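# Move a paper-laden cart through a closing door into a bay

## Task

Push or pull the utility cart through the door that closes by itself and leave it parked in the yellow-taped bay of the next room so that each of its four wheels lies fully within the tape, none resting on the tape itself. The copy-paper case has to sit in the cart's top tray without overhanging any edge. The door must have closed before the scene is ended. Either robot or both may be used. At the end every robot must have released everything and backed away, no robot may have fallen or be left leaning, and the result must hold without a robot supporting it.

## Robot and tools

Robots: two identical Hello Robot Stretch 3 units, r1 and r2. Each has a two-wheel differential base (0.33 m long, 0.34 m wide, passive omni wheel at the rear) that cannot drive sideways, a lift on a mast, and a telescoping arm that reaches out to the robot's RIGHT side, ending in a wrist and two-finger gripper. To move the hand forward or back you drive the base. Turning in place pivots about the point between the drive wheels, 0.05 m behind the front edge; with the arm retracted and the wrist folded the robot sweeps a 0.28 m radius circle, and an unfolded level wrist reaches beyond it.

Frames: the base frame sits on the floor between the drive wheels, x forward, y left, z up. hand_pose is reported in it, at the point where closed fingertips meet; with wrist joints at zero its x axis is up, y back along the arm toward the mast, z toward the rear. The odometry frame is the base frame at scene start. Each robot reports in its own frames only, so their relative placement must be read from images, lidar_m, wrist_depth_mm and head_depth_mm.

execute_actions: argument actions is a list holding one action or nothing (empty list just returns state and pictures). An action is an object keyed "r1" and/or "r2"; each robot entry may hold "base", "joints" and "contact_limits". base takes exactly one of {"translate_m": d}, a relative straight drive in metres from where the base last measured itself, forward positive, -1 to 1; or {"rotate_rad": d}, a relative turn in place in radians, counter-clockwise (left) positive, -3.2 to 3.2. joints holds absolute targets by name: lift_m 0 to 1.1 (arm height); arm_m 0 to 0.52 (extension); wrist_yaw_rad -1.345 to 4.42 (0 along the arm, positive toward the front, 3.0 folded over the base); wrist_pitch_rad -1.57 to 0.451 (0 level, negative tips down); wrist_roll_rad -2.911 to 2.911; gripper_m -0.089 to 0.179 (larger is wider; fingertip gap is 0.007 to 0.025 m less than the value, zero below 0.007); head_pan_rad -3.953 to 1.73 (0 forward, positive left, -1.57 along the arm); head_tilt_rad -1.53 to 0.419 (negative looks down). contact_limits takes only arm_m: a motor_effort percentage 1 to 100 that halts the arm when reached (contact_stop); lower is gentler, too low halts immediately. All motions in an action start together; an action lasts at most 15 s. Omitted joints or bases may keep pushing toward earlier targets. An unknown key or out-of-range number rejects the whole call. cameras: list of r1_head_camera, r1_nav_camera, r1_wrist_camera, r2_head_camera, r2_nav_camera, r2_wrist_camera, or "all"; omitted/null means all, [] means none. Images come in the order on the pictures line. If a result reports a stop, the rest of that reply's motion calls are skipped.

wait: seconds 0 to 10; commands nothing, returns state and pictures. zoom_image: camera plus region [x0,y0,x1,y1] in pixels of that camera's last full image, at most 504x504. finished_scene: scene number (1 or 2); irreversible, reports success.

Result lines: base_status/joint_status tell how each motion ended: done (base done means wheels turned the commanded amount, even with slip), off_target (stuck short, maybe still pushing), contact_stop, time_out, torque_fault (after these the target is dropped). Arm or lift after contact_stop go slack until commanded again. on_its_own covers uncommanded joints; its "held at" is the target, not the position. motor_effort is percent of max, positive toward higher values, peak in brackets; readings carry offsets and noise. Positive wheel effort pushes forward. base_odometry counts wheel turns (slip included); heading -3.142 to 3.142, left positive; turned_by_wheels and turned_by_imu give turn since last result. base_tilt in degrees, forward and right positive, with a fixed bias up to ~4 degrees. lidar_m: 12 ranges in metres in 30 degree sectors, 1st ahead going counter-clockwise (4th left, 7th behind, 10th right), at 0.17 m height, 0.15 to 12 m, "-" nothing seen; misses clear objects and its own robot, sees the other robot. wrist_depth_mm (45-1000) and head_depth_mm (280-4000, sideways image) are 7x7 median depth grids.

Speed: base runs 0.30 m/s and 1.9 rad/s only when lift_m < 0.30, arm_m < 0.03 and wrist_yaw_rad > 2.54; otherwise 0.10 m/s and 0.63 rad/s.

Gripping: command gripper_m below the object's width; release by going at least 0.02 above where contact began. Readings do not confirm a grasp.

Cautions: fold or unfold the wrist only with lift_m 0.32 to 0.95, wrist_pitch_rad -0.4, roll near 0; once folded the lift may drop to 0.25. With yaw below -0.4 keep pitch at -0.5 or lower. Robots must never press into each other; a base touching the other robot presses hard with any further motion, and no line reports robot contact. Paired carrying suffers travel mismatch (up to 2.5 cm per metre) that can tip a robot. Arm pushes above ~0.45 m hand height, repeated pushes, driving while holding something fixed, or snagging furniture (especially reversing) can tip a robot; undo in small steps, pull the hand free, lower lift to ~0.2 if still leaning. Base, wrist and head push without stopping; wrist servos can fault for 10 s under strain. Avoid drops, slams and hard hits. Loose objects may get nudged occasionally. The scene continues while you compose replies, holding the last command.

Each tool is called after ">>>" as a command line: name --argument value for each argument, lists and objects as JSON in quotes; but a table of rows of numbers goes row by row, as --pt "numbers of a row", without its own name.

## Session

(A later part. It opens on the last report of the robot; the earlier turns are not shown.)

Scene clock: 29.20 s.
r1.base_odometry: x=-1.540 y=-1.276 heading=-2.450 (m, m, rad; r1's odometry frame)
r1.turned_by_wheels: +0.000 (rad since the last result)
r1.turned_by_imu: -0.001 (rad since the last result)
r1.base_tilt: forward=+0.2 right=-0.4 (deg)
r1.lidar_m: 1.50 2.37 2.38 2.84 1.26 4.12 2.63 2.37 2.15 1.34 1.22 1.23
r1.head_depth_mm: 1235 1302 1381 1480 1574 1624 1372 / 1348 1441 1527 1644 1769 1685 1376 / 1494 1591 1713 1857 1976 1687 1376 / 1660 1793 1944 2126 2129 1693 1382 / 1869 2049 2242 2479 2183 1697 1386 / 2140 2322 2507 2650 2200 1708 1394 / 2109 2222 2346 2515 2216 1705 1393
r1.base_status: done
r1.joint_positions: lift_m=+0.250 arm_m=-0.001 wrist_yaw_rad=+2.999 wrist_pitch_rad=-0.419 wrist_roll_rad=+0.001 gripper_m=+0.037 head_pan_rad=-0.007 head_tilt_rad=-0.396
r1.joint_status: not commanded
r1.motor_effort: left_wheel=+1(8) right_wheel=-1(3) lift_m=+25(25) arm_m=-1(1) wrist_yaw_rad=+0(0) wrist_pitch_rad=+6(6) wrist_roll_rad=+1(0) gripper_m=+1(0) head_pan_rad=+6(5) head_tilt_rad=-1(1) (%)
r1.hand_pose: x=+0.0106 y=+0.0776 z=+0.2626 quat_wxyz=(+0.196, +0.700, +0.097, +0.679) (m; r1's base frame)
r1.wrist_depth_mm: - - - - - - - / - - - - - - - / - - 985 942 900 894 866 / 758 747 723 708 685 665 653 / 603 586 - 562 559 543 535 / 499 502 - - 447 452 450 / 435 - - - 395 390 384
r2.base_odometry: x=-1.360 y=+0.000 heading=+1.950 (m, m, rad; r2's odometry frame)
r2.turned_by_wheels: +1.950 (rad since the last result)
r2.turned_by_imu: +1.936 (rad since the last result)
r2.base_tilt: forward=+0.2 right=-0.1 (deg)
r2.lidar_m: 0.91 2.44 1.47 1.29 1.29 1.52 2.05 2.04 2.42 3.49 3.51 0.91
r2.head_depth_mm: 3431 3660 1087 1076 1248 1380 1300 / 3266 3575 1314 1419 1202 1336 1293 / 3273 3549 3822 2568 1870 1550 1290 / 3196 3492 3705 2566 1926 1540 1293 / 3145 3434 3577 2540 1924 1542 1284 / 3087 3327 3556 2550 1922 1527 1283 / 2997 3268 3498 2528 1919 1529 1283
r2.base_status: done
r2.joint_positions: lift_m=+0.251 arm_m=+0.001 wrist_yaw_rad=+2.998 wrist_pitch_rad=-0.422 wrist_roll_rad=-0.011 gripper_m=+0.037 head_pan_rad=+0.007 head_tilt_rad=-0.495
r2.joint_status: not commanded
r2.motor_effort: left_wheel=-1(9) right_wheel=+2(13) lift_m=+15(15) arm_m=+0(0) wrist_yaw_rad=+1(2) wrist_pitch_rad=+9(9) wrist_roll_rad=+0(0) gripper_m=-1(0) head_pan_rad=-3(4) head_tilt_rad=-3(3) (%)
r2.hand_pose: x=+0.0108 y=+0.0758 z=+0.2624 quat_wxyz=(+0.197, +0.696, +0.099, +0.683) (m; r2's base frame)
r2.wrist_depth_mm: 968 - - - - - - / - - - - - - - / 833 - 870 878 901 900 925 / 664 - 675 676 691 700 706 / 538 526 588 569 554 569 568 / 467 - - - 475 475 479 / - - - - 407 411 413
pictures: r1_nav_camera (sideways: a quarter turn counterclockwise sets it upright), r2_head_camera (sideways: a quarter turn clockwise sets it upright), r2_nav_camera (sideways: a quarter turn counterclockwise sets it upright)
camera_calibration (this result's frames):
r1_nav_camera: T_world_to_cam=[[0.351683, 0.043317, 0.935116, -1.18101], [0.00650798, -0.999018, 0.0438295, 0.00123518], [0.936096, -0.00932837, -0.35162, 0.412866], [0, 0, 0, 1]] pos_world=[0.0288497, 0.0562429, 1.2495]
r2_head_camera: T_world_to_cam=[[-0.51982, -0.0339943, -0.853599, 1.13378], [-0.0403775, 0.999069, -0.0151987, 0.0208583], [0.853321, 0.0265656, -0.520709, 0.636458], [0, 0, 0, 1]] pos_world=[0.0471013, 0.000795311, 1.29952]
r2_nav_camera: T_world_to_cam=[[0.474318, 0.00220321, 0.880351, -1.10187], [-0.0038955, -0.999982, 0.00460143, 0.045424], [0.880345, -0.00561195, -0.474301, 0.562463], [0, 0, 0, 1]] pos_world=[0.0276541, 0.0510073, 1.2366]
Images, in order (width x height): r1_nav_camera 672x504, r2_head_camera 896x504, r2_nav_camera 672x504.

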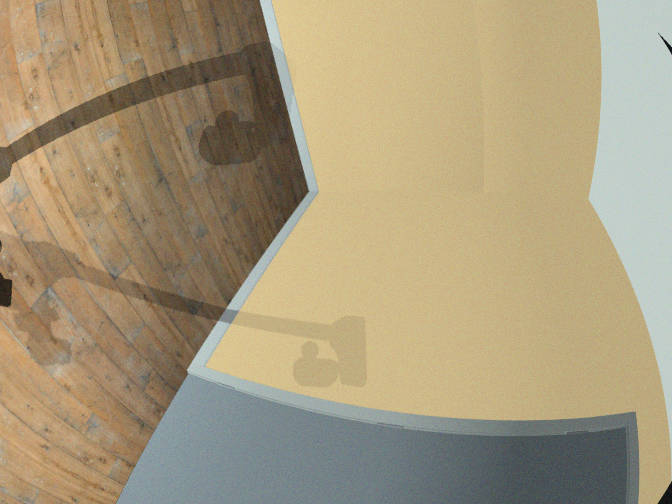

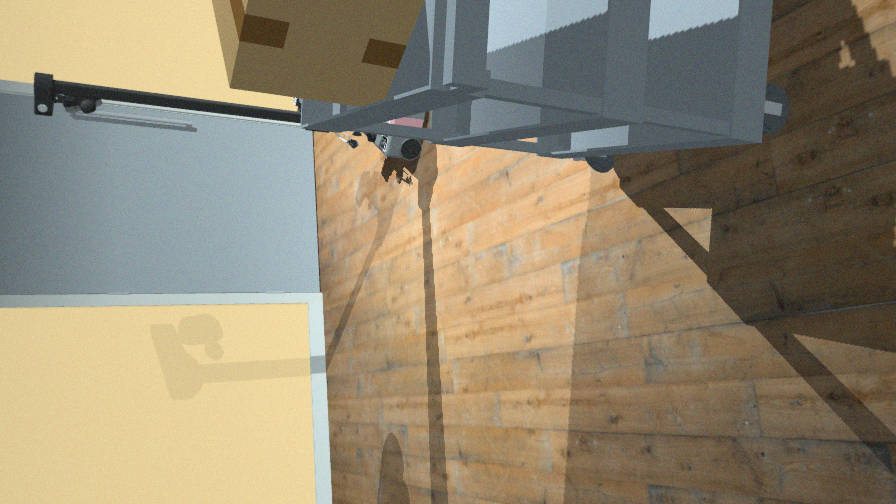

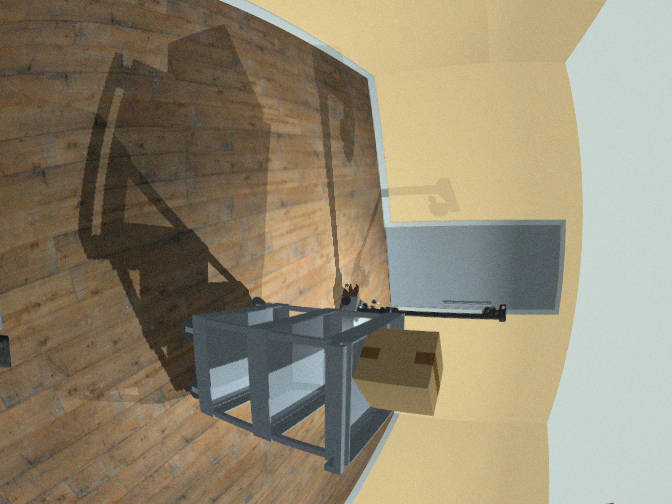

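>>> execute_actions --actions '[{"r2":{"base":{"rotate_rad":0.1}},"r1":{"base":{"translate_m":0.3}}}]' --cameras '[]'

>>> execute_actions --actions '[{"r2":{"base":{"translate_m":1.0}},"r1":{"base":{"rotate_rad":-0.93}}}]' --cameras '["r1_nav_camera","r1_head_camera","r2_nav_camera"]'

Scene clock: 32.43 s.
r1.base_odometry: x=-1.771 y=-1.467 heading=-2.450 (m, m, rad; r1's odometry frame)
r1.turned_by_wheels: +0.000 (rad since the last result)
r1.turned_by_imu: +0.000 (rad since the last result)
r1.base_tilt: forward=+0.0 right=-0.4 (deg)
r1.lidar_m: 1.26 2.14 2.16 2.62 1.41 1.47 2.87 2.60 1.81 1.14 1.04 1.04
r1.head_depth_mm: 1032 1102 1165 1242 1327 1428 1374 / 1133 1205 1293 1381 1490 1576 1372 / 1252 1344 1443 1571 1703 1687 1382 / 1403 1505 1639 1778 1943 1689 1380 / 1580 1724 1880 2090 2111 1699 1390 / 1821 2020 2183 2399 2202 1705 1392 / 1904 2002 2119 2266 2203 1712 1395
r1.base_status: done
r1.joint_positions: lift_m=+0.250 arm_m=-0.001 wrist_yaw_rad=+2.999 wrist_pitch_rad=-0.419 wrist_roll_rad=+0.001 gripper_m=+0.037 head_pan_rad=-0.007 head_tilt_rad=-0.396
r1.joint_status: not commanded
r1.motor_effort: left_wheel=+1(7) right_wheel=-1(4) lift_m=+25(25) arm_m=-1(1) wrist_yaw_rad=+0(1) wrist_pitch_rad=+6(6) wrist_roll_rad=+0(1) gripper_m=-1(1) head_pan_rad=+5(5) head_tilt_rad=-1(0) (%)
r1.hand_pose: x=+0.0106 y=+0.0776 z=+0.2627 quat_wxyz=(+0.196, +0.700, +0.097, +0.679) (m; r1's base frame)
r1.wrist_depth_mm: - - - - - - - / - - - - - - - / - - 980 938 916 886 865 / 763 747 719 703 681 673 648 / 601 597 - 560 561 542 538 / 496 503 - - 448 454 445 / 436 - - - 395 392 383
r2.base_odometry: x=-1.360 y=+0.000 heading=+2.050 (m, m, rad; r2's odometry frame)
r2.turned_by_wheels: +0.100 (rad since the last result)
r2.turned_by_imu: +0.100 (rad since the last result)
r2.base_tilt: forward=+0.1 right=-0.1 (deg)
r2.lidar_m: 2.71 2.10 1.39 1.29 1.30 1.64 2.04 2.07 2.60 3.49 3.55 0.91
r2.head_depth_mm: 3243 3553 1416 1136 1165 1307 1270 / 3154 3495 3410 2592 1809 1471 1291 / 3193 3468 3678 2557 1943 1552 1289 / 3162 3436 3664 2562 1935 1550 1293 / 3155 3406 3589 2547 1923 1534 1282 / 3077 3362 3508 2543 1899 1533 1284 / 3071 3307 3527 2524 1908 1540 1279
r2.base_status: done
r2.joint_positions: lift_m=+0.251 arm_m=+0.001 wrist_yaw_rad=+2.998 wrist_pitch_rad=-0.422 wrist_roll_rad=-0.011 gripper_m=+0.037 head_pan_rad=+0.007 head_tilt_rad=-0.495
r2.joint_status: not commanded
r2.motor_effort: left_wheel=+0(9) right_wheel=+2(8) lift_m=+15(15) arm_m=+1(0) wrist_yaw_rad=+1(1) wrist_pitch_rad=+9(9) wrist_roll_rad=+0(0) gripper_m=+0(1) head_pan_rad=-4(4) head_tilt_rad=-3(2) (%)
r2.hand_pose: x=+0.0108 y=+0.0758 z=+0.2624 quat_wxyz=(+0.197, +0.696, +0.099, +0.683) (m; r2's base frame)
r2.wrist_depth_mm: - - - - - - - / - - - - - - - / 835 - 883 883 903 899 922 / 670 - 685 693 688 700 702 / 536 534 584 570 559 570 570 / 472 - - - 475 475 479 / - - - - 405 412 413
pictures: none
No camera images: the call's "cameras" was empty. Leave "cameras" out to get every camera's image.

Scene clock: 37.37 s.
r1.base_odometry: x=-1.771 y=-1.467 heading=+2.904 (m, m, rad; r1's odometry frame)
r1.turned_by_wheels: -0.930 (rad since the last result)
r1.turned_by_imu: -0.934 (rad since the last result)
r1.base_tilt: forward=+0.1 right=-0.4 (deg)
r1.lidar_m: 1.04 1.06 1.40 2.14 2.20 1.85 1.37 3.88 2.74 2.60 1.54 1.09
r1.head_depth_mm: 861 922 995 1083 1183 1311 1375 / 854 923 993 1080 1182 1307 1372 / 858 916 990 1078 1182 1301 1381 / 854 919 987 1072 1175 1300 1381 / 855 915 991 1072 1176 1295 1371 / 851 914 989 1071 1169 1288 1372 / 849 910 974 1061 1167 1291 1371
r1.base_status: done
r1.joint_positions: lift_m=+0.250 arm_m=-0.001 wrist_yaw_rad=+2.999 wrist_pitch_rad=-0.419 wrist_roll_rad=+0.001 gripper_m=+0.037 head_pan_rad=-0.007 head_tilt_rad=-0.396
r1.joint_status: not commanded
r1.motor_effort: left_wheel=+1(8) right_wheel=-2(6) lift_m=+25(25) arm_m=-1(1) wrist_yaw_rad=+1(1) wrist_pitch_rad=+6(6) wrist_roll_rad=+0(0) gripper_m=+0(0) head_pan_rad=+5(4) head_tilt_rad=-1(2) (%)
r1.hand_pose: x=+0.0106 y=+0.0776 z=+0.2627 quat_wxyz=(+0.196, +0.700, +0.097, +0.679) (m; r1's base frame)
r1.wrist_depth_mm: - - - - - - - / - - - - - - - / - - 975 936 919 893 858 / 770 748 723 706 690 673 667 / 609 588 - 566 564 543 530 / 494 500 - - 452 455 448 / 438 - - - 394 391 387
r2.base_odometry: x=-1.821 y=+0.887 heading=+2.050 (m, m, rad; r2's odometry frame)
r2.turned_by_wheels: +0.000 (rad since the last result)
r2.turned_by_imu: +0.004 (rad since the last result)
r2.base_tilt: forward=+0.2 right=-0.1 (deg)
r2.lidar_m: 1.77 2.30 1.53 1.41 1.43 1.80 3.06 3.10 0.34 0.34 0.37 0.58
r2.head_depth_mm: 1504 2621 2899 2097 1885 1562 1297 / 2369 2555 2815 1995 1875 1555 1296 / 2364 2563 2817 2566 1938 1550 1290 / 2319 2533 2762 2570 1931 1542 1287 / 2313 2509 2775 2546 1935 1537 1291 / 2291 2479 2721 2530 1920 1540 1283 / 2267 2472 2700 2537 1909 1534 1277
r2.base_status: done
r2.joint_positions: lift_m=+0.251 arm_m=+0.001 wrist_yaw_rad=+2.998 wrist_pitch_rad=-0.422 wrist_roll_rad=-0.011 gripper_m=+0.037 head_pan_rad=+0.007 head_tilt_rad=-0.495
r2.joint_status: not commanded
r2.motor_effort: left_wheel=-1(9) right_wheel=+1(9) lift_m=+16(16) arm_m=+1(1) wrist_yaw_rad=+2(1) wrist_pitch_rad=+9(9) wrist_roll_rad=+0(0) gripper_m=+0(0) head_pan_rad=-3(3) head_tilt_rad=-2(3) (%)
r2.hand_pose: x=+0.0108 y=+0.0758 z=+0.2624 quat_wxyz=(+0.197, +0.696, +0.099, +0.683) (m; r2's base frame)
r2.wrist_depth_mm: - - - - - - - / - - - - - - - / 826 - 858 869 912 907 932 / 656 - 672 678 682 693 699 / 537 530 586 565 561 563 566 / 466 - - - 473 474 477 / - - - - 405 409 414
pictures: r1_head_camera (sideways: a quarter turn clockwise sets it upright), r1_nav_camera (sideways: a quarter turn counterclockwise sets it upright), r2_nav_camera (sideways: a quarter turn counterclockwise sets it upright)
camera_calibration (this result's frames):
r1_head_camera: T_world_to_cam=[[-0.419834, 0.00771506, -0.907568, 1.20634], [-0.0193925, 0.999659, 0.0174688, -0.0198837], [0.907394, 0.024934, -0.419541, 0.4932], [0, 0, 0, 1]] pos_world=[0.0585522, -0.0017275, 1.3021]
r1_nav_camera: T_world_to_cam=[[0.351728, 0.0433201, 0.935099, -1.18098], [0.00652002, -0.999018, 0.0438288, 0.00123596], [0.936079, -0.00931897, -0.351665, 0.412925], [0, 0, 0, 1]] pos_world=[0.0288466, 0.0562432, 1.2495]
r2_nav_camera: T_world_to_cam=[[0.474407, 0.00220185, 0.880303, -1.10181], [-0.0038992, -0.999982, 0.00460253, 0.0454226], [0.880297, -0.00561595, -0.47439, 0.562579], [0, 0, 0, 1]] pos_world=[0.0276477, 0.0510072, 1.2366]
Images, in order (width x height): r1_head_camera 896x504, r1_nav_camera 672x504, r2_nav_camera 672x504.

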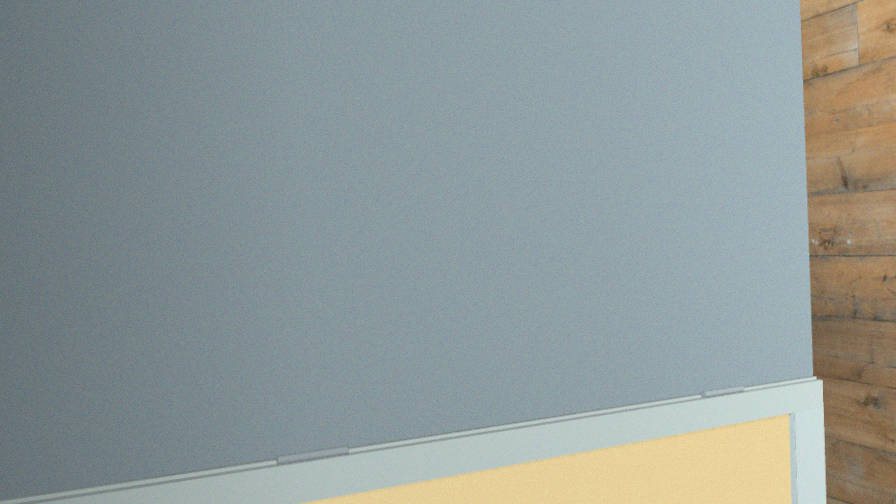

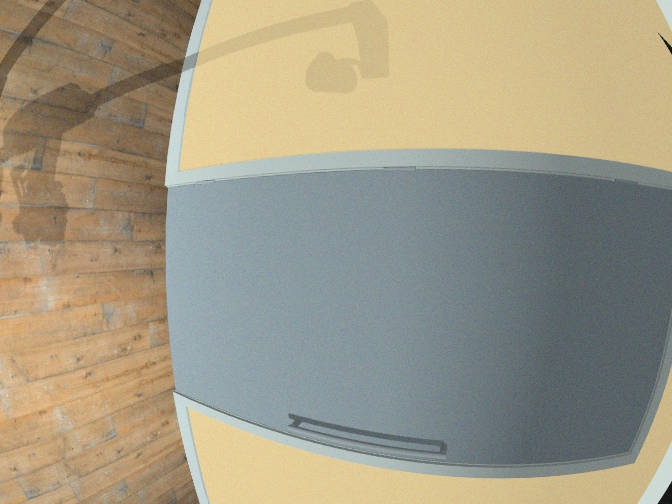

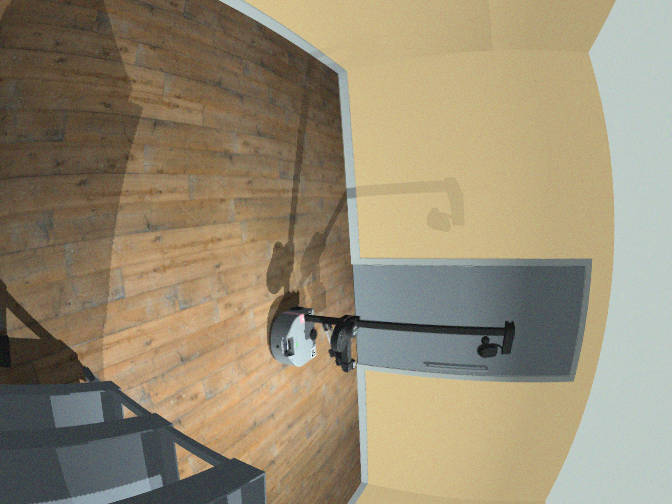

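>>> execute_actions --actions '[{"r2":{"base":{"translate_m":0.45},"joints":{"lift_m":0.9}},"r1":{"base":{"rotate_rad":-0.41},"joints":{"lift_m":0.68}}}]' --cameras '[]'

>>> execute_actions --actions '[{"r2":{"base":{"rotate_rad":-0.1},"joints":{"wrist_yaw_rad":1.57,"head_pan_rad":-1.57,"head_tilt_rad":-0.85}},"r1":{"base":{"translate_m":0.45},"joints":{"wrist_yaw_rad":1.95,"gripper_m":0.12,"arm_m":0.1}}}]' --cameras '[]'

>>> execute_actions --actions '[{"r2":{"joints":{"lift_m":1.08,"wrist_pitch_rad":-1.55}},"r1":{"base":{"translate_m":0.28},"joints":{"wrist_pitch_rad":0.0,"head_pan_rad":-0.3,"head_tilt_rad":-0.7}}}]' --cameras '["r2_head_camera","r1_head_camera","r1_wrist_camera"]'

Scene clock: 45.90 s.
r1.base_odometry: x=-1.771 y=-1.467 heading=+2.494 (m, m, rad; r1's odometry frame)
r1.turned_by_wheels: -0.410 (rad since the last result)
r1.turned_by_imu: -0.412 (rad since the last result)
r1.base_tilt: forward=+0.0 right=-0.4 (deg)
r1.lidar_m: 1.06 1.04 1.10 1.58 2.16 2.27 1.37 1.38 3.46 2.66 2.60 1.38
r1.head_depth_mm: 1073 1162 1269 1398 1552 1622 1369 / 1031 1091 1178 1311 1447 1582 1372 / 983 1061 1142 1246 1357 1505 1375 / 943 1012 1087 1176 1286 1418 1381 / 906 967 1038 1119 1219 1334 1388 / 870 928 994 1070 1154 1263 1349 / 840 891 952 1022 1103 1193 1294
r1.base_status: done
r1.joint_positions: lift_m=+0.680 arm_m=-0.001 wrist_yaw_rad=+2.999 wrist_pitch_rad=-0.418 wrist_roll_rad=+0.001 gripper_m=+0.037 head_pan_rad=-0.007 head_tilt_rad=-0.396
r1.joint_status: all done
r1.motor_effort: left_wheel=+1(7) right_wheel=-2(6) lift_m=+31(32) arm_m=-1(1) wrist_yaw_rad=+0(1) wrist_pitch_rad=+6(6) wrist_roll_rad=+1(0) gripper_m=+0(0) head_pan_rad=+4(5) head_tilt_rad=-1(2) (%)
r1.hand_pose: x=+0.0106 y=+0.0776 z=+0.6924 quat_wxyz=(+0.196, +0.700, +0.097, +0.679) (m; r1's base frame)
r1.wrist_depth_mm: - - - - - 988 810 / - - - - - - 832 / - - - - - - 886 / - - - - - - 937 / - - - - - - 985 / - - - 998 959 967 943 / 901 903 - 858 851 843 818
r2.base_odometry: x=-2.028 y=+1.287 heading=+2.050 (m, m, rad; r2's odometry frame)
r2.turned_by_wheels: +0.000 (rad since the last result)
r2.turned_by_imu: +0.003 (rad since the last result)
r2.base_tilt: forward=+0.2 right=-0.1 (deg)
r2.lidar_m: 1.38 2.36 1.59 1.47 1.49 1.87 3.50 0.51 0.41 0.41 3.36 1.38
r2.head_depth_mm: 1963 2163 1200 2490 1948 1495 1295 / 1988 2168 2371 2475 1716 1515 1296 / 1969 2157 2375 2520 1933 1552 1290 / 1945 2122 2338 2481 1929 1548 1292 / 1937 2101 2314 2438 1925 1533 1275 / 1915 2081 2286 2437 1906 1534 1281 / 1892 2075 2264 2410 1898 1537 1280
r2.base_status: done
r2.joint_positions: lift_m=+0.899 arm_m=+0.001 wrist_yaw_rad=+2.998 wrist_pitch_rad=-0.422 wrist_roll_rad=-0.011 gripper_m=+0.037 head_pan_rad=+0.007 head_tilt_rad=-0.495
r2.joint_status: all done
r2.motor_effort: left_wheel=-1(11) right_wheel=+1(9) lift_m=+48(50) arm_m=+1(1) wrist_yaw_rad=+1(2) wrist_pitch_rad=+9(9) wrist_roll_rad=+0(0) gripper_m=-1(1) head_pan_rad=-3(3) head_tilt_rad=-2(2) (%)
r2.hand_pose: x=+0.0107 y=+0.0759 z=+0.9112 quat_wxyz=(+0.197, +0.696, +0.099, +0.683) (m; r2's base frame)
r2.wrist_depth_mm: - - - - - - - / - - - - - - - / - - - - - - - / - - - - - - - / - - - - - - - / - - - - - - - / - - - - - - -
pictures: none
No camera images: the call's "cameras" was empty. Leave "cameras" out to get every camera's image.

Scene clock: 51.87 s.
r1.base_odometry: x=-2.130 y=-1.196 heading=+2.494 (m, m, rad; r1's odometry frame)
r1.turned_by_wheels: +0.000 (rad since the last result)
r1.turned_by_imu: +0.000 (rad since the last result)
r1.base_tilt: forward=+0.1 right=-0.4 (deg)
r1.lidar_m: 0.65 0.63 0.67 0.96 2.36 2.48 1.81 1.82 3.20 2.46 1.97 0.83
r1.head_depth_mm: 635 673 732 808 905 1033 1179 / 613 663 715 774 839 962 1085 / 585 627 681 740 812 897 1006 / 562 601 649 702 765 844 938 / 539 575 618 666 726 793 875 / 518 552 592 637 688 749 823 / 498 531 568 607 654 710 776
r1.base_status: done
r1.joint_positions: lift_m=+0.680 arm_m=+0.100 wrist_yaw_rad=+1.951 wrist_pitch_rad=-0.418 wrist_roll_rad=+0.001 gripper_m=+0.120 head_pan_rad=-0.007 head_tilt_rad=-0.396
r1.joint_status: all done
r1.motor_effort: left_wheel=+1(6) right_wheel=-2(4) lift_m=+31(31) arm_m=+2(0) wrist_yaw_rad=-2(3) wrist_pitch_rad=+6(6) wrist_roll_rad=+1(0) gripper_m=+1(89) head_pan_rad=+5(5) head_tilt_rad=-1(1) (%)
r1.hand_pose: x=+0.1870 y=-0.1614 z=+0.6924 quat_wxyz=(+0.510, +0.655, -0.266, +0.490) (m; r1's base frame)
r1.wrist_depth_mm: 577 582 590 609 611 622 644 / 616 637 648 665 669 682 709 / 682 697 700 729 747 773 786 / 754 761 788 819 827 864 875 / 832 855 883 898 955 952 986 / 932 961 993 985 982 - 975 / 909 885 880 861 838 838 814
r2.base_odometry: x=-2.028 y=+1.287 heading=+1.950 (m, m, rad; r2's odometry frame)
r2.turned_by_wheels: -0.100 (rad since the last result)
r2.turned_by_imu: -0.098 (rad since the last result)
r2.base_tilt: forward=+0.2 right=-0.1 (deg)
r2.lidar_m: 1.83 2.34 1.66 1.47 1.47 1.75 3.20 0.55 0.42 0.41 3.32 1.89
r2.head_depth_mm: 553 501 562 607 - 1086 1123 / 553 554 631 660 - 1197 1119 / 2873 625 710 658 - - 1121 / 2905 2386 789 648 801 - 1119 / 2877 2471 1981 1669 1434 - 1111 / 2840 2439 1968 1655 1455 - 1102 / 2813 2446 1964 1665 1485 - 1099
r2.base_status: done
r2.joint_positions: lift_m=+0.899 arm_m=+0.001 wrist_yaw_rad=+1.573 wrist_pitch_rad=-0.422 wrist_roll_rad=-0.011 gripper_m=+0.037 head_pan_rad=-1.563 head_tilt_rad=-0.839
r2.joint_status: all done
r2.motor_effort: left_wheel=+2(7) right_wheel=-2(4) lift_m=+48(48) arm_m=+1(1) wrist_yaw_rad=-3(3) wrist_pitch_rad=+9(9) wrist_roll_rad=+0(0) gripper_m=+0(1) head_pan_rad=-4(44) head_tilt_rad=-5(26) (%)
r2.hand_pose: x=+0.2026 y=-0.1454 z=+0.9112 quat_wxyz=(+0.596, +0.592, -0.380, +0.388) (m; r2's base frame)
r2.wrist_depth_mm: - - - - - - - / - - - - - - - / - - - - - - - / - - - - - - - / - - - - - - - / - - - - - - - / - - - - - - -
pictures: none
No camera images: the call's "cameras" was empty. Leave "cameras" out to get every camera's image.

Scene clock: 56.13 s.
r1.base_odometry: x=-2.353 y=-1.027 heading=+2.494 (m, m, rad; r1's odometry frame)
r1.turned_by_wheels: +0.000 (rad since the last result)
r1.turned_by_imu: +0.000 (rad since the last result)
r1.base_tilt: forward=+0.0 right=-0.4 (deg)
r1.lidar_m: 0.39 0.38 0.41 0.59 2.02 2.61 2.09 2.10 3.02 2.33 1.19 0.51
r1.head_depth_mm: 536 623 746 929 1226 1364 1163 / 464 534 637 778 983 1261 1171 / 373 427 527 598 792 1044 1181 / 405 453 515 595 703 866 1111 / 375 415 466 531 619 737 916 / 348 384 427 481 549 643 773 / 325 356 393 439 497 569 668
r1.base_status: done
r1.joint_positions: lift_m=+0.680 arm_m=+0.100 wrist_yaw_rad=+1.951 wrist_pitch_rad=-0.023 wrist_roll_rad=+0.001 gripper_m=+0.120 head_pan_rad=-0.293 head_tilt_rad=-0.691
r1.joint_status: all done
r1.motor_effort: left_wheel=+1(5) right_wheel=-2(2) lift_m=+31(31) arm_m=+2(2) wrist_yaw_rad=-2(2) wrist_pitch_rad=+8(8) wrist_roll_rad=+0(0) gripper_m=+0(1) head_pan_rad=-4(37) head_tilt_rad=-3(20) (%)
r1.hand_pose: x=+0.2160 y=-0.1497 z=+0.7887 quat_wxyz=(+0.403, +0.590, -0.390, +0.581) (m; r1's base frame)
r1.wrist_depth_mm: 376 376 383 388 392 393 407 / 382 386 392 401 403 404 419 / 391 399 407 411 419 418 428 / 403 410 418 427 434 436 452 / 422 425 435 444 449 454 460 / 430 437 453 454 464 471 479 / 448 457 462 480 480 486 502
r2.base_odometry: x=-2.028 y=+1.287 heading=+1.950 (m, m, rad; r2's odometry frame)
r2.turned_by_wheels: +0.000 (rad since the last result)
r2.turned_by_imu: +0.001 (rad since the last result)
r2.base_tilt: forward=+0.2 right=-0.1 (deg)
r2.lidar_m: 2.11 2.34 1.67 1.47 1.47 1.74 3.20 0.55 0.42 0.41 3.32 2.17
r2.head_depth_mm: - - - - - 1115 1119 / - - - - - - 1119 / - - - - 912 1111 1102 / 2940 2469 1857 675 839 1144 1119 / 2871 2460 1980 1766 - 1256 1122 / 2813 2443 1973 1740 - 1258 1118 / 2818 2462 1990 1661 1430 1257 1119
r2.base_status: not commanded
r2.joint_positions: lift_m=+1.079 arm_m=+0.001 wrist_yaw_rad=+1.573 wrist_pitch_rad=-1.543 wrist_roll_rad=-0.011 gripper_m=+0.037 head_pan_rad=-1.563 head_tilt_rad=-0.839
r2.joint_status: all done
r2.motor_effort: left_wheel=+2(2) right_wheel=-2(2) lift_m=+48(48) arm_m=+1(1) wrist_yaw_rad=-5(5) wrist_pitch_rad=-2(8) wrist_roll_rad=+0(0) gripper_m=-1(1) head_pan_rad=-4(4) head_tilt_rad=-4(5) (%)
r2.hand_pose: x=-0.0383 y=-0.1461 z=+0.9612 quat_wxyz=(+0.707, +0.707, -0.005, +0.014) (m; r2's base frame)
r2.wrist_depth_mm: - - - - - - - / - - - - - - - / - - - - - 664 318 / - - - - - 666 314 / - - - - - 691 313 / - - - - 694 700 325 / - - - - - 724 332
pictures: r1_head_camera (sideways: a quarter turn clockwise sets it upright), r1_wrist_camera, r2_head_camera (sideways: a quarter turn clockwise sets it upright)
camera_calibration (this result's frames):
r1_head_camera: T_world_to_cam=[[-0.635914, 0.19679, -0.746249, 0.997323], [0.269335, 0.962738, 0.0243664, -0.0306168], [0.723238, -0.185496, -0.665221, 0.813961], [0, 0, 0, 1]] pos_world=[0.0537702, -0.0158005, 1.28646]
r1_wrist_camera: T_world_to_cam=[[0.396851, -0.916223, -0.0551764, -0.169114], [-0.208806, -0.0315782, -0.977447, 0.84864], [0.893817, 0.399422, -0.203845, 0.194816], [0, 0, 0, 1]] pos_world=[0.0701844, -0.205961, 0.859882]
r2_head_camera: T_world_to_cam=[[-0.0365526, 0.777421, -0.627918, 0.836685], [0.999003, 0.044532, -0.00301954, -0.00134201], [0.025615, -0.627402, -0.778274, 0.976534], [0, 0, 0, 1]] pos_world=[0.00690975, -0.0377167, 1.28538]
Images, in order (width x height): r1_head_camera 896x504, r1_wrist_camera 644x364, r2_head_camera 896x504.

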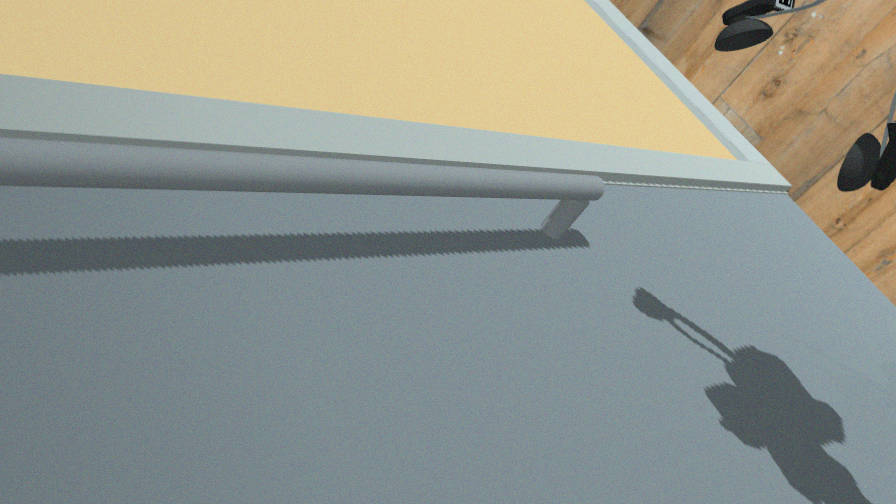

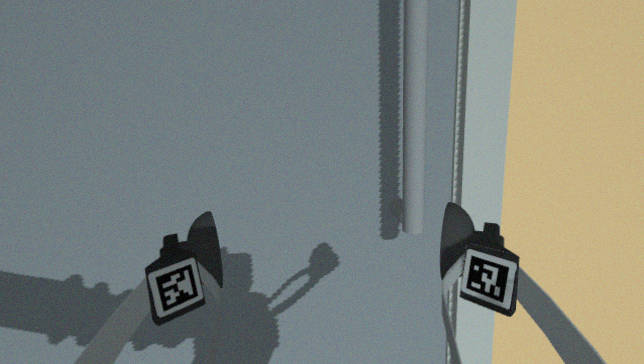

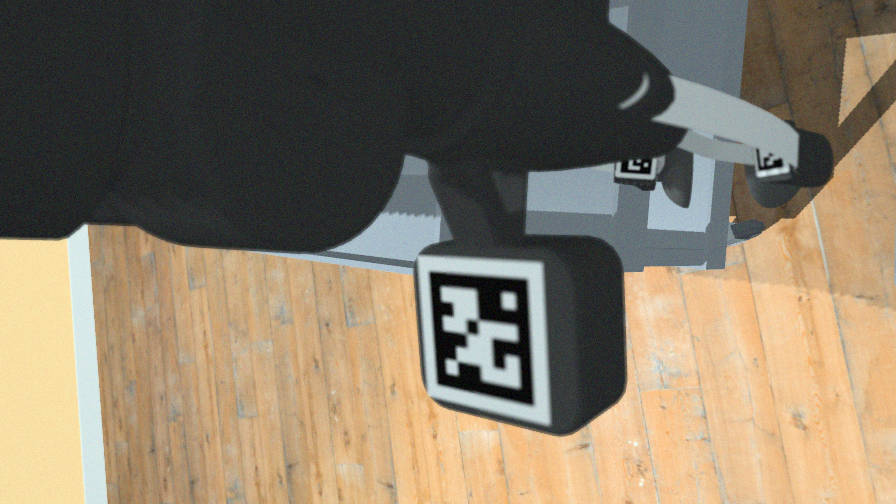

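>>> execute_actions --actions '[{"r1":{"base":{"translate_m":0.1},"joints":{"arm_m":0.16,"lift_m":0.74}},"r2":{"joints":{"wrist_yaw_rad":0.0,"gripper_m":0.12}}}]' --cameras '["r2_head_camera","r1_wrist_camera","r2_wrist_camera"]'

Scene clock: 59.00 s.
r1.base_odometry: x=-2.433 y=-0.966 heading=+2.494 (m, m, rad; r1's odometry frame)
r1.turned_by_wheels: +0.000 (rad since the last result)
r1.turned_by_imu: +0.000 (rad since the last result)
r1.base_tilt: forward=+0.0 right=-0.4 (deg)
r1.lidar_m: 0.30 0.29 0.31 0.45 1.54 2.65 2.18 2.20 2.98 2.28 0.91 0.39
r1.head_depth_mm: 384 439 552 687 912 1267 1141 / 340 321 366 440 693 980 1146 / 327 370 426 502 591 776 1075 / 300 336 382 442 523 642 834 / 286 308 346 394 458 548 682 / - 288 316 356 408 476 574 / - - 295 324 367 422 496
r1.base_status: done
r1.joint_positions: lift_m=+0.740 arm_m=+0.160 wrist_yaw_rad=+1.951 wrist_pitch_rad=-0.021 wrist_roll_rad=+0.001 gripper_m=+0.120 head_pan_rad=-0.293 head_tilt_rad=-0.692
r1.joint_status: all done
r1.motor_effort: left_wheel=+1(5) right_wheel=-1(3) lift_m=+31(35) arm_m=+2(2) wrist_yaw_rad=-1(1) wrist_pitch_rad=+7(7) wrist_roll_rad=+0(0) gripper_m=+0(1) head_pan_rad=-4(4) head_tilt_rad=-4(4) (%)
r1.hand_pose: x=+0.2161 y=-0.2098 z=+0.8490 quat_wxyz=(+0.403, +0.590, -0.390, +0.581) (m; r1's base frame)
r1.wrist_depth_mm: 312 319 322 327 324 338 344 / 322 328 332 336 334 348 354 / 332 336 344 348 344 358 366 / 342 347 354 355 356 375 375 / 354 358 366 367 370 381 389 / 368 368 382 384 387 401 406 / 379 386 391 398 400 415 421
r2.base_odometry: x=-2.028 y=+1.287 heading=+1.950 (m, m, rad; r2's odometry frame)
r2.turned_by_wheels: +0.000 (rad since the last result)
r2.turned_by_imu: +0.001 (rad since the last result)
r2.base_tilt: forward=+0.2 right=-0.1 (deg)
r2.lidar_m: 2.21 2.33 1.67 1.47 1.47 1.73 3.21 0.55 0.42 0.41 3.31 2.26
r2.head_depth_mm: - - - - 914 1117 1107 / - - - - - - 1105 / - - - - - - 1102 / 2916 2561 2020 - - 1214 1115 / 2884 2452 1979 1662 1458 1280 1111 / 2838 2469 1982 1658 1426 1282 1119 / 2793 2451 1983 1651 1429 1256 1116
r2.base_status: not commanded
r2.joint_positions: lift_m=+1.079 arm_m=+0.001 wrist_yaw_rad=+0.003 wrist_pitch_rad=-1.543 wrist_roll_rad=-0.011 gripper_m=+0.120 head_pan_rad=-1.563 head_tilt_rad=-0.839
r2.joint_status: all done
r2.motor_effort: left_wheel=+2(2) right_wheel=-1(1) lift_m=+48(48) arm_m=+1(1) wrist_yaw_rad=-4(5) wrist_pitch_rad=-2(2) wrist_roll_rad=+0(0) gripper_m=+0(98) head_pan_rad=-3(2) head_tilt_rad=-5(5) (%)
r2.hand_pose: x=-0.0217 y=-0.1289 z=+0.9612 quat_wxyz=(+0.511, +0.496, -0.503, -0.490) (m; r2's base frame)
r2.wrist_depth_mm: - - - 916 935 735 717 / - - - - - - - / - - - - - - - / - - - - - - - / - - - - - - - / - - - - - - - / - - - - - - -
pictures: r1_wrist_camera, r2_head_camera (sideways: a quarter turn clockwise sets it upright), r2_wrist_camera
camera_calibration (this result's frames):
r1_wrist_camera: T_world_to_cam=[[0.39659, -0.916339, -0.0551387, -0.220848], [-0.207604, -0.0310185, -0.977721, 0.905829], [0.894213, 0.399201, -0.202537, 0.229803], [0, 0, 0, 1]] pos_world=[0.070147, -0.266011, 0.920015]
r2_head_camera: T_world_to_cam=[[-0.0365527, 0.777421, -0.627918, 0.836685], [0.999003, 0.0445322, -0.00301955, -0.001342], [0.0256151, -0.627402, -0.778274, 0.976534], [0, 0, 0, 1]] pos_world=[0.00690975, -0.0377167, 1.28538]
r2_wrist_camera: T_world_to_cam=[[-0.998394, -0.0231567, 0.0517092, -0.0845589], [-0.0162225, 0.991289, 0.130703, 0.0391339], [-0.0542854, 0.129654, -0.990072, 1.13425], [0, 0, 0, 1]] pos_world=[-0.0222152, -0.187811, 1.12225]
Images, in order (width x height): r1_wrist_camera 644x364, r2_head_camera 896x504, r2_wrist_camera 644x364.

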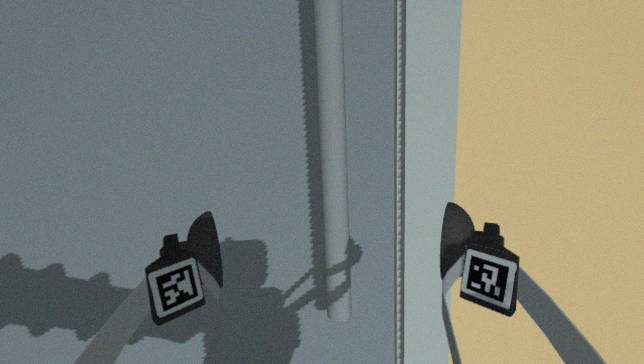

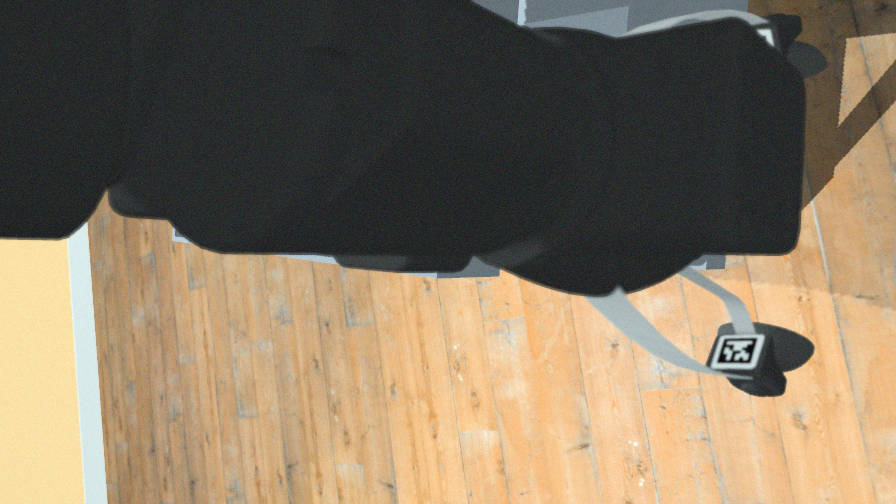

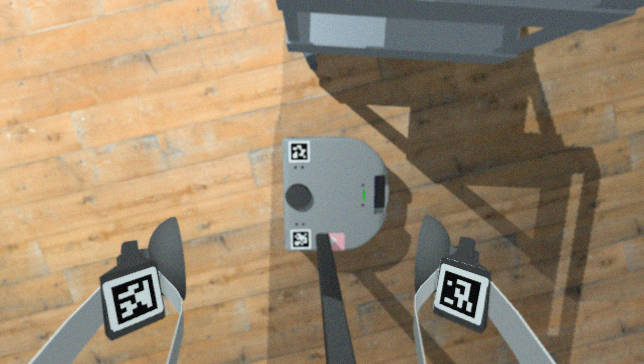

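>>> execute_actions --actions '[{"r1":{"base":{"translate_m":0.115},"joints":{"arm_m":0.12}},"r2":{"joints":{"arm_m":0.47}}}]' --cameras '["r2_head_camera","r1_wrist_camera","r2_wrist_camera"]'

Scene clock: 63.93 s.
r1.base_odometry: x=-2.525 y=-0.897 heading=+2.494 (m, m, rad; r1's odometry frame)
r1.turned_by_wheels: +0.000 (rad since the last result)
r1.turned_by_imu: +0.000 (rad since the last result)
r1.base_tilt: forward=+0.0 right=-0.4 (deg)
r1.lidar_m: 0.20 0.19 0.20 0.29 0.99 2.71 2.30 2.31 2.92 2.24 0.60 0.25
r1.head_depth_mm: - 291 332 385 334 761 1126 / - - 295 347 437 538 907 / - - - 306 365 466 643 / - - - - 313 384 499 / - - - - 288 327 406 / - - - - - 295 342 / - - - - - - 303
r1.base_status: done
r1.joint_positions: lift_m=+0.740 arm_m=+0.120 wrist_yaw_rad=+1.951 wrist_pitch_rad=-0.021 wrist_roll_rad=+0.001 gripper_m=+0.120 head_pan_rad=-0.293 head_tilt_rad=-0.692
r1.joint_status: all done
r1.motor_effort: left_wheel=+1(5) right_wheel=-1(3) lift_m=+31(31) arm_m=-3(4) wrist_yaw_rad=-1(1) wrist_pitch_rad=+8(7) wrist_roll_rad=+1(0) gripper_m=+1(1) head_pan_rad=-5(4) head_tilt_rad=-3(3) (%)
r1.hand_pose: x=+0.2161 y=-0.1705 z=+0.8490 quat_wxyz=(+0.403, +0.590, -0.390, +0.581) (m; r1's base frame)
r1.wrist_depth_mm: 205 208 210 150 215 207 223 / 210 213 217 218 222 214 231 / 217 221 224 224 230 221 239 / 224 227 231 167 236 232 246 / 231 234 239 171 246 249 255 / 239 240 248 180 254 258 265 / 247 253 255 256 263 266 274
r2.base_odometry: x=-2.028 y=+1.287 heading=+1.950 (m, m, rad; r2's odometry frame)
r2.turned_by_wheels: +0.000 (rad since the last result)
r2.turned_by_imu: +0.001 (rad since the last result)
r2.base_tilt: forward=+0.2 right=-0.1 (deg)
r2.lidar_m: 2.32 2.34 1.66 1.47 1.47 1.75 3.20 0.55 0.42 0.41 3.32 2.39
r2.head_depth_mm: 553 503 564 595 916 1115 1124 / 553 553 633 613 911 1136 1127 / 576 633 708 622 911 1136 1125 / 2906 2377 791 657 845 1144 1121 / 2865 2466 1994 1660 1433 1253 1123 / 2886 2477 1979 1657 1429 1251 1117 / 2822 2452 1965 1658 1427 1260 1120
r2.base_status: not commanded
r2.joint_positions: lift_m=+1.079 arm_m=+0.469 wrist_yaw_rad=-0.016 wrist_pitch_rad=-1.558 wrist_roll_rad=+0.015 gripper_m=+0.120 head_pan_rad=-1.563 head_tilt_rad=-0.840
r2.joint_status: all done
r2.on_its_own: wrist_yaw_rad is at rest, and its effort (+18) is outside its rest range (-12 to +12)
r2.motor_effort: left_wheel=+4(4) right_wheel=-10(10) lift_m=+47(48) arm_m=+7(7) wrist_yaw_rad=+18(17) wrist_pitch_rad=+4(7) wrist_roll_rad=-9(9) gripper_m=+5(6) head_pan_rad=-3(5) head_tilt_rad=-5(5) (%)
r2.hand_pose: x=-0.0213 y=-0.5934 z=+0.9615 quat_wxyz=(+0.495, +0.489, -0.510, -0.505) (m; r2's base frame)
r2.wrist_depth_mm: - - - 306 306 62 46 / - - - 315 105 46 47 / - - - 320 57 47 48 / - - - 329 75 49 49 / - - - 342 339 50 51 / - - - 349 353 76 52 / - - - 353 356 343 54
pictures: r1_wrist_camera, r2_head_camera (sideways: a quarter turn clockwise sets it upright), r2_wrist_camera
camera_calibration (this result's frames):
r1_wrist_camera: T_world_to_cam=[[0.396584, -0.916341, -0.0551388, -0.184853], [-0.207604, -0.0310171, -0.977721, 0.907048], [0.894216, 0.399196, -0.202537, 0.21412], [0, 0, 0, 1]] pos_world=[0.0701472, -0.22673, 0.920015]
r2_head_camera: T_world_to_cam=[[-0.0362955, 0.777624, -0.627682, 0.836375], [0.999018, 0.0442007, -0.00300843, -0.00135657], [0.0254045, -0.627174, -0.778464, 0.976783], [0, 0, 0, 1]] pos_world=[0.00689716, -0.037712, 1.28536]
r2_wrist_camera: T_world_to_cam=[[-0.998472, 0.0210546, 0.0510854, -0.0681237], [0.0283006, 0.988946, 0.145551, 0.484827], [-0.0474562, 0.146775, -0.988031, 1.20311], [0, 0, 0, 1]] pos_world=[-0.0246454, -0.65462, 1.12163]
Images, in order (width x height): r1_wrist_camera 644x364, r2_head_camera 896x504, r2_wrist_camera 644x364.

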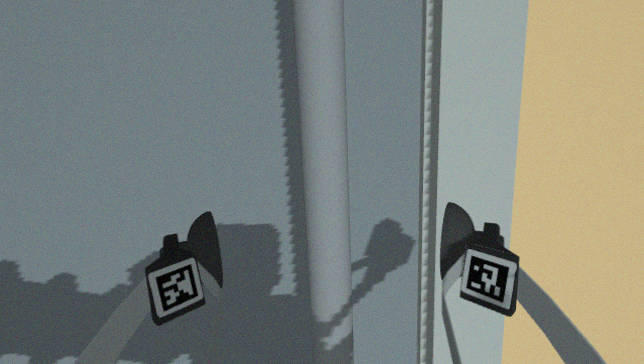

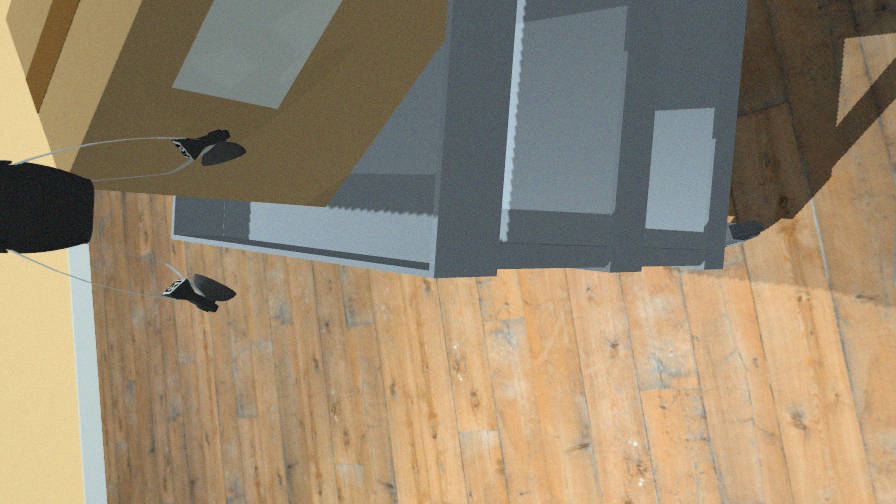

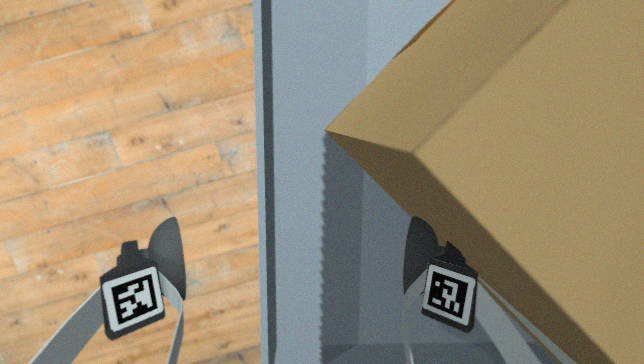

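>>> execute_actions --actions '[{"r1":{"base":{"translate_m":0.02},"joints":{"arm_m":0.125}},"r2":{"base":{"translate_m":0.05},"joints":{"arm_m":0.37,"gripper_m":0.09,"wrist_yaw_rad":0.0,"wrist_roll_rad":0.0}}}]' --cameras '["r2_head_camera","r1_wrist_camera","r2_wrist_camera"]'

Scene clock: 66.83 s.
r1.base_odometry: x=-2.541 y=-0.885 heading=+2.494 (m, m, rad; r1's odometry frame)
r1.turned_by_wheels: +0.000 (rad since the last result)
r1.turned_by_imu: +0.000 (rad since the last result)
r1.base_tilt: forward=+0.0 right=-0.4 (deg)
r1.lidar_m: 0.18 0.17 0.18 0.27 0.90 2.72 2.32 2.33 2.90 2.22 0.54 0.23
r1.head_depth_mm: - - 301 364 421 381 1110 / - - - 307 386 522 685 / - - - - 322 411 571 / - - - - 292 339 440 / - - - - - 297 358 / - - - - - - 310 / - - - - - - -
r1.base_status: done
r1.joint_positions: lift_m=+0.740 arm_m=+0.125 wrist_yaw_rad=+1.951 wrist_pitch_rad=-0.021 wrist_roll_rad=+0.001 gripper_m=+0.120 head_pan_rad=-0.293 head_tilt_rad=-0.692
r1.joint_status: all done
r1.motor_effort: left_wheel=+1(5) right_wheel=-2(3) lift_m=+31(31) arm_m=+2(1) wrist_yaw_rad=-1(0) wrist_pitch_rad=+7(7) wrist_roll_rad=+0(0) gripper_m=+0(1) head_pan_rad=-5(4) head_tilt_rad=-3(3) (%)
r1.hand_pose: x=+0.2161 y=-0.1748 z=+0.8490 quat_wxyz=(+0.403, +0.590, -0.390, +0.581) (m; r1's base frame)
r1.wrist_depth_mm: 191 192 195 197 199 192 207 / 196 198 201 140 205 198 214 / 202 204 208 142 212 205 221 / 208 211 215 146 219 213 230 / 215 217 222 151 226 231 237 / 222 223 230 230 235 239 247 / 230 232 237 238 242 246 256
r2.base_odometry: x=-2.047 y=+1.333 heading=+1.950 (m, m, rad; r2's odometry frame)
r2.turned_by_wheels: +0.000 (rad since the last result)
r2.turned_by_imu: +0.001 (rad since the last result)
r2.base_tilt: forward=+0.2 right=+0.0 (deg)
r2.lidar_m: 2.29 2.29 1.67 1.48 1.48 1.76 3.24 0.56 0.42 0.42 3.30 2.36
r2.head_depth_mm: 553 546 611 607 916 1117 1119 / 2883 600 682 617 910 1134 1123 / - 892 746 638 893 1140 1121 / 2854 2461 1997 1660 1402 1232 1118 / 2875 2451 1977 1660 1435 1254 1121 / 2846 2454 1985 1664 1427 1251 1118 / 2806 2461 1983 1659 1426 1249 1118
r2.base_status: done
r2.joint_positions: lift_m=+1.079 arm_m=+0.370 wrist_yaw_rad=-0.002 wrist_pitch_rad=-1.552 wrist_roll_rad=+0.004 gripper_m=+0.090 head_pan_rad=-1.563 head_tilt_rad=-0.840
r2.joint_status: all done
r2.motor_effort: left_wheel=+1(10) right_wheel=-1(7) lift_m=+47(48) arm_m=-1(6) wrist_yaw_rad=+1(20) wrist_pitch_rad=+1(4) wrist_roll_rad=-1(9) gripper_m=-1(97) head_pan_rad=-4(4) head_tilt_rad=-5(5) (%)
r2.hand_pose: x=-0.0216 y=-0.4961 z=+0.9614 quat_wxyz=(+0.503, +0.494, -0.506, -0.497) (m; r2's base frame)
r2.wrist_depth_mm: - - - 311 249 173 132 / - - - 320 314 206 151 / - - - 324 327 258 177 / - - - 334 331 332 214 / - - - 341 341 349 271 / - - - 311 - 322 309 / - - - - - - -
pictures: r1_wrist_camera, r2_head_camera (sideways: a quarter turn clockwise sets it upright), r2_wrist_camera
camera_calibration (this result's frames):
r1_wrist_camera: T_world_to_cam=[[0.396583, -0.916341, -0.0551388, -0.188778], [-0.207604, -0.0310168, -0.977721, 0.906915], [0.894216, 0.399195, -0.202537, 0.21583], [0, 0, 0, 1]] pos_world=[0.0701472, -0.231014, 0.920015]
r2_head_camera: T_world_to_cam=[[-0.0362949, 0.777624, -0.627681, 0.836375], [0.999018, 0.0442, -0.00300842, -0.00135658], [0.0254041, -0.627174, -0.778464, 0.976783], [0, 0, 0, 1]] pos_world=[0.00689714, -0.037712, 1.28536]
r2_wrist_camera: T_world_to_cam=[[-0.998678, -0.00373491, 0.0512659, -0.0829204], [0.00345747, 0.990217, 0.139494, 0.394568], [-0.0512854, 0.139487, -0.988895, 1.18583], [0, 0, 0, 1]] pos_world=[-0.0233591, -0.556426, 1.12188]
Images, in order (width x height): r1_wrist_camera 644x364, r2_head_camera 896x504, r2_wrist_camera 644x364.

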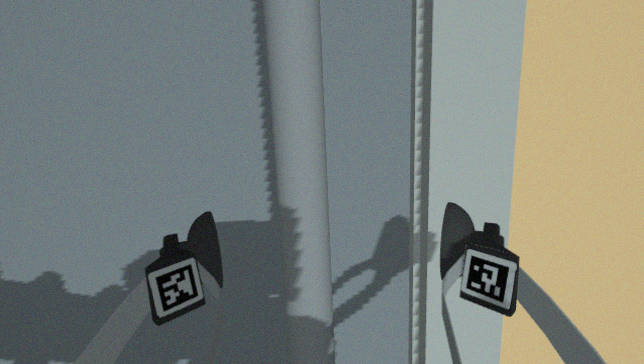

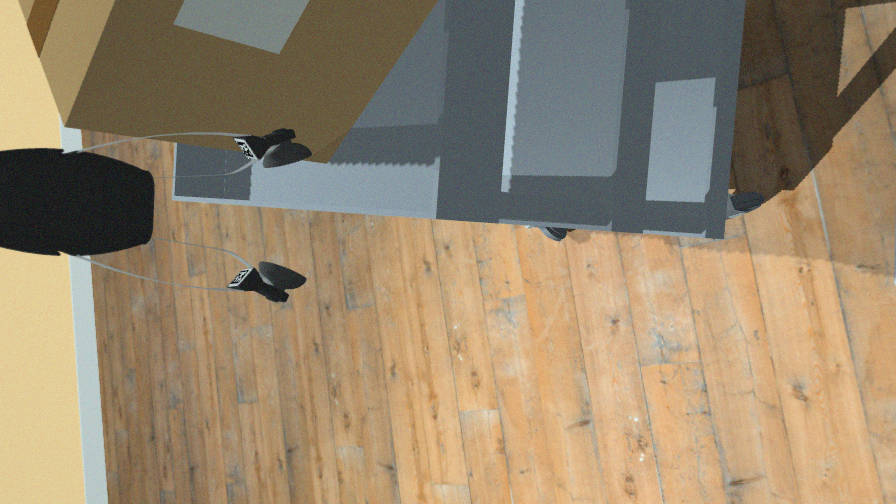

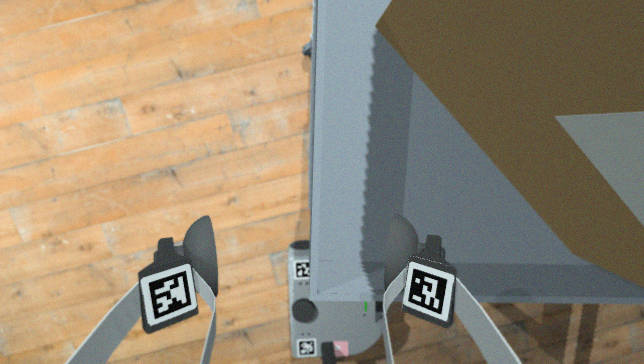

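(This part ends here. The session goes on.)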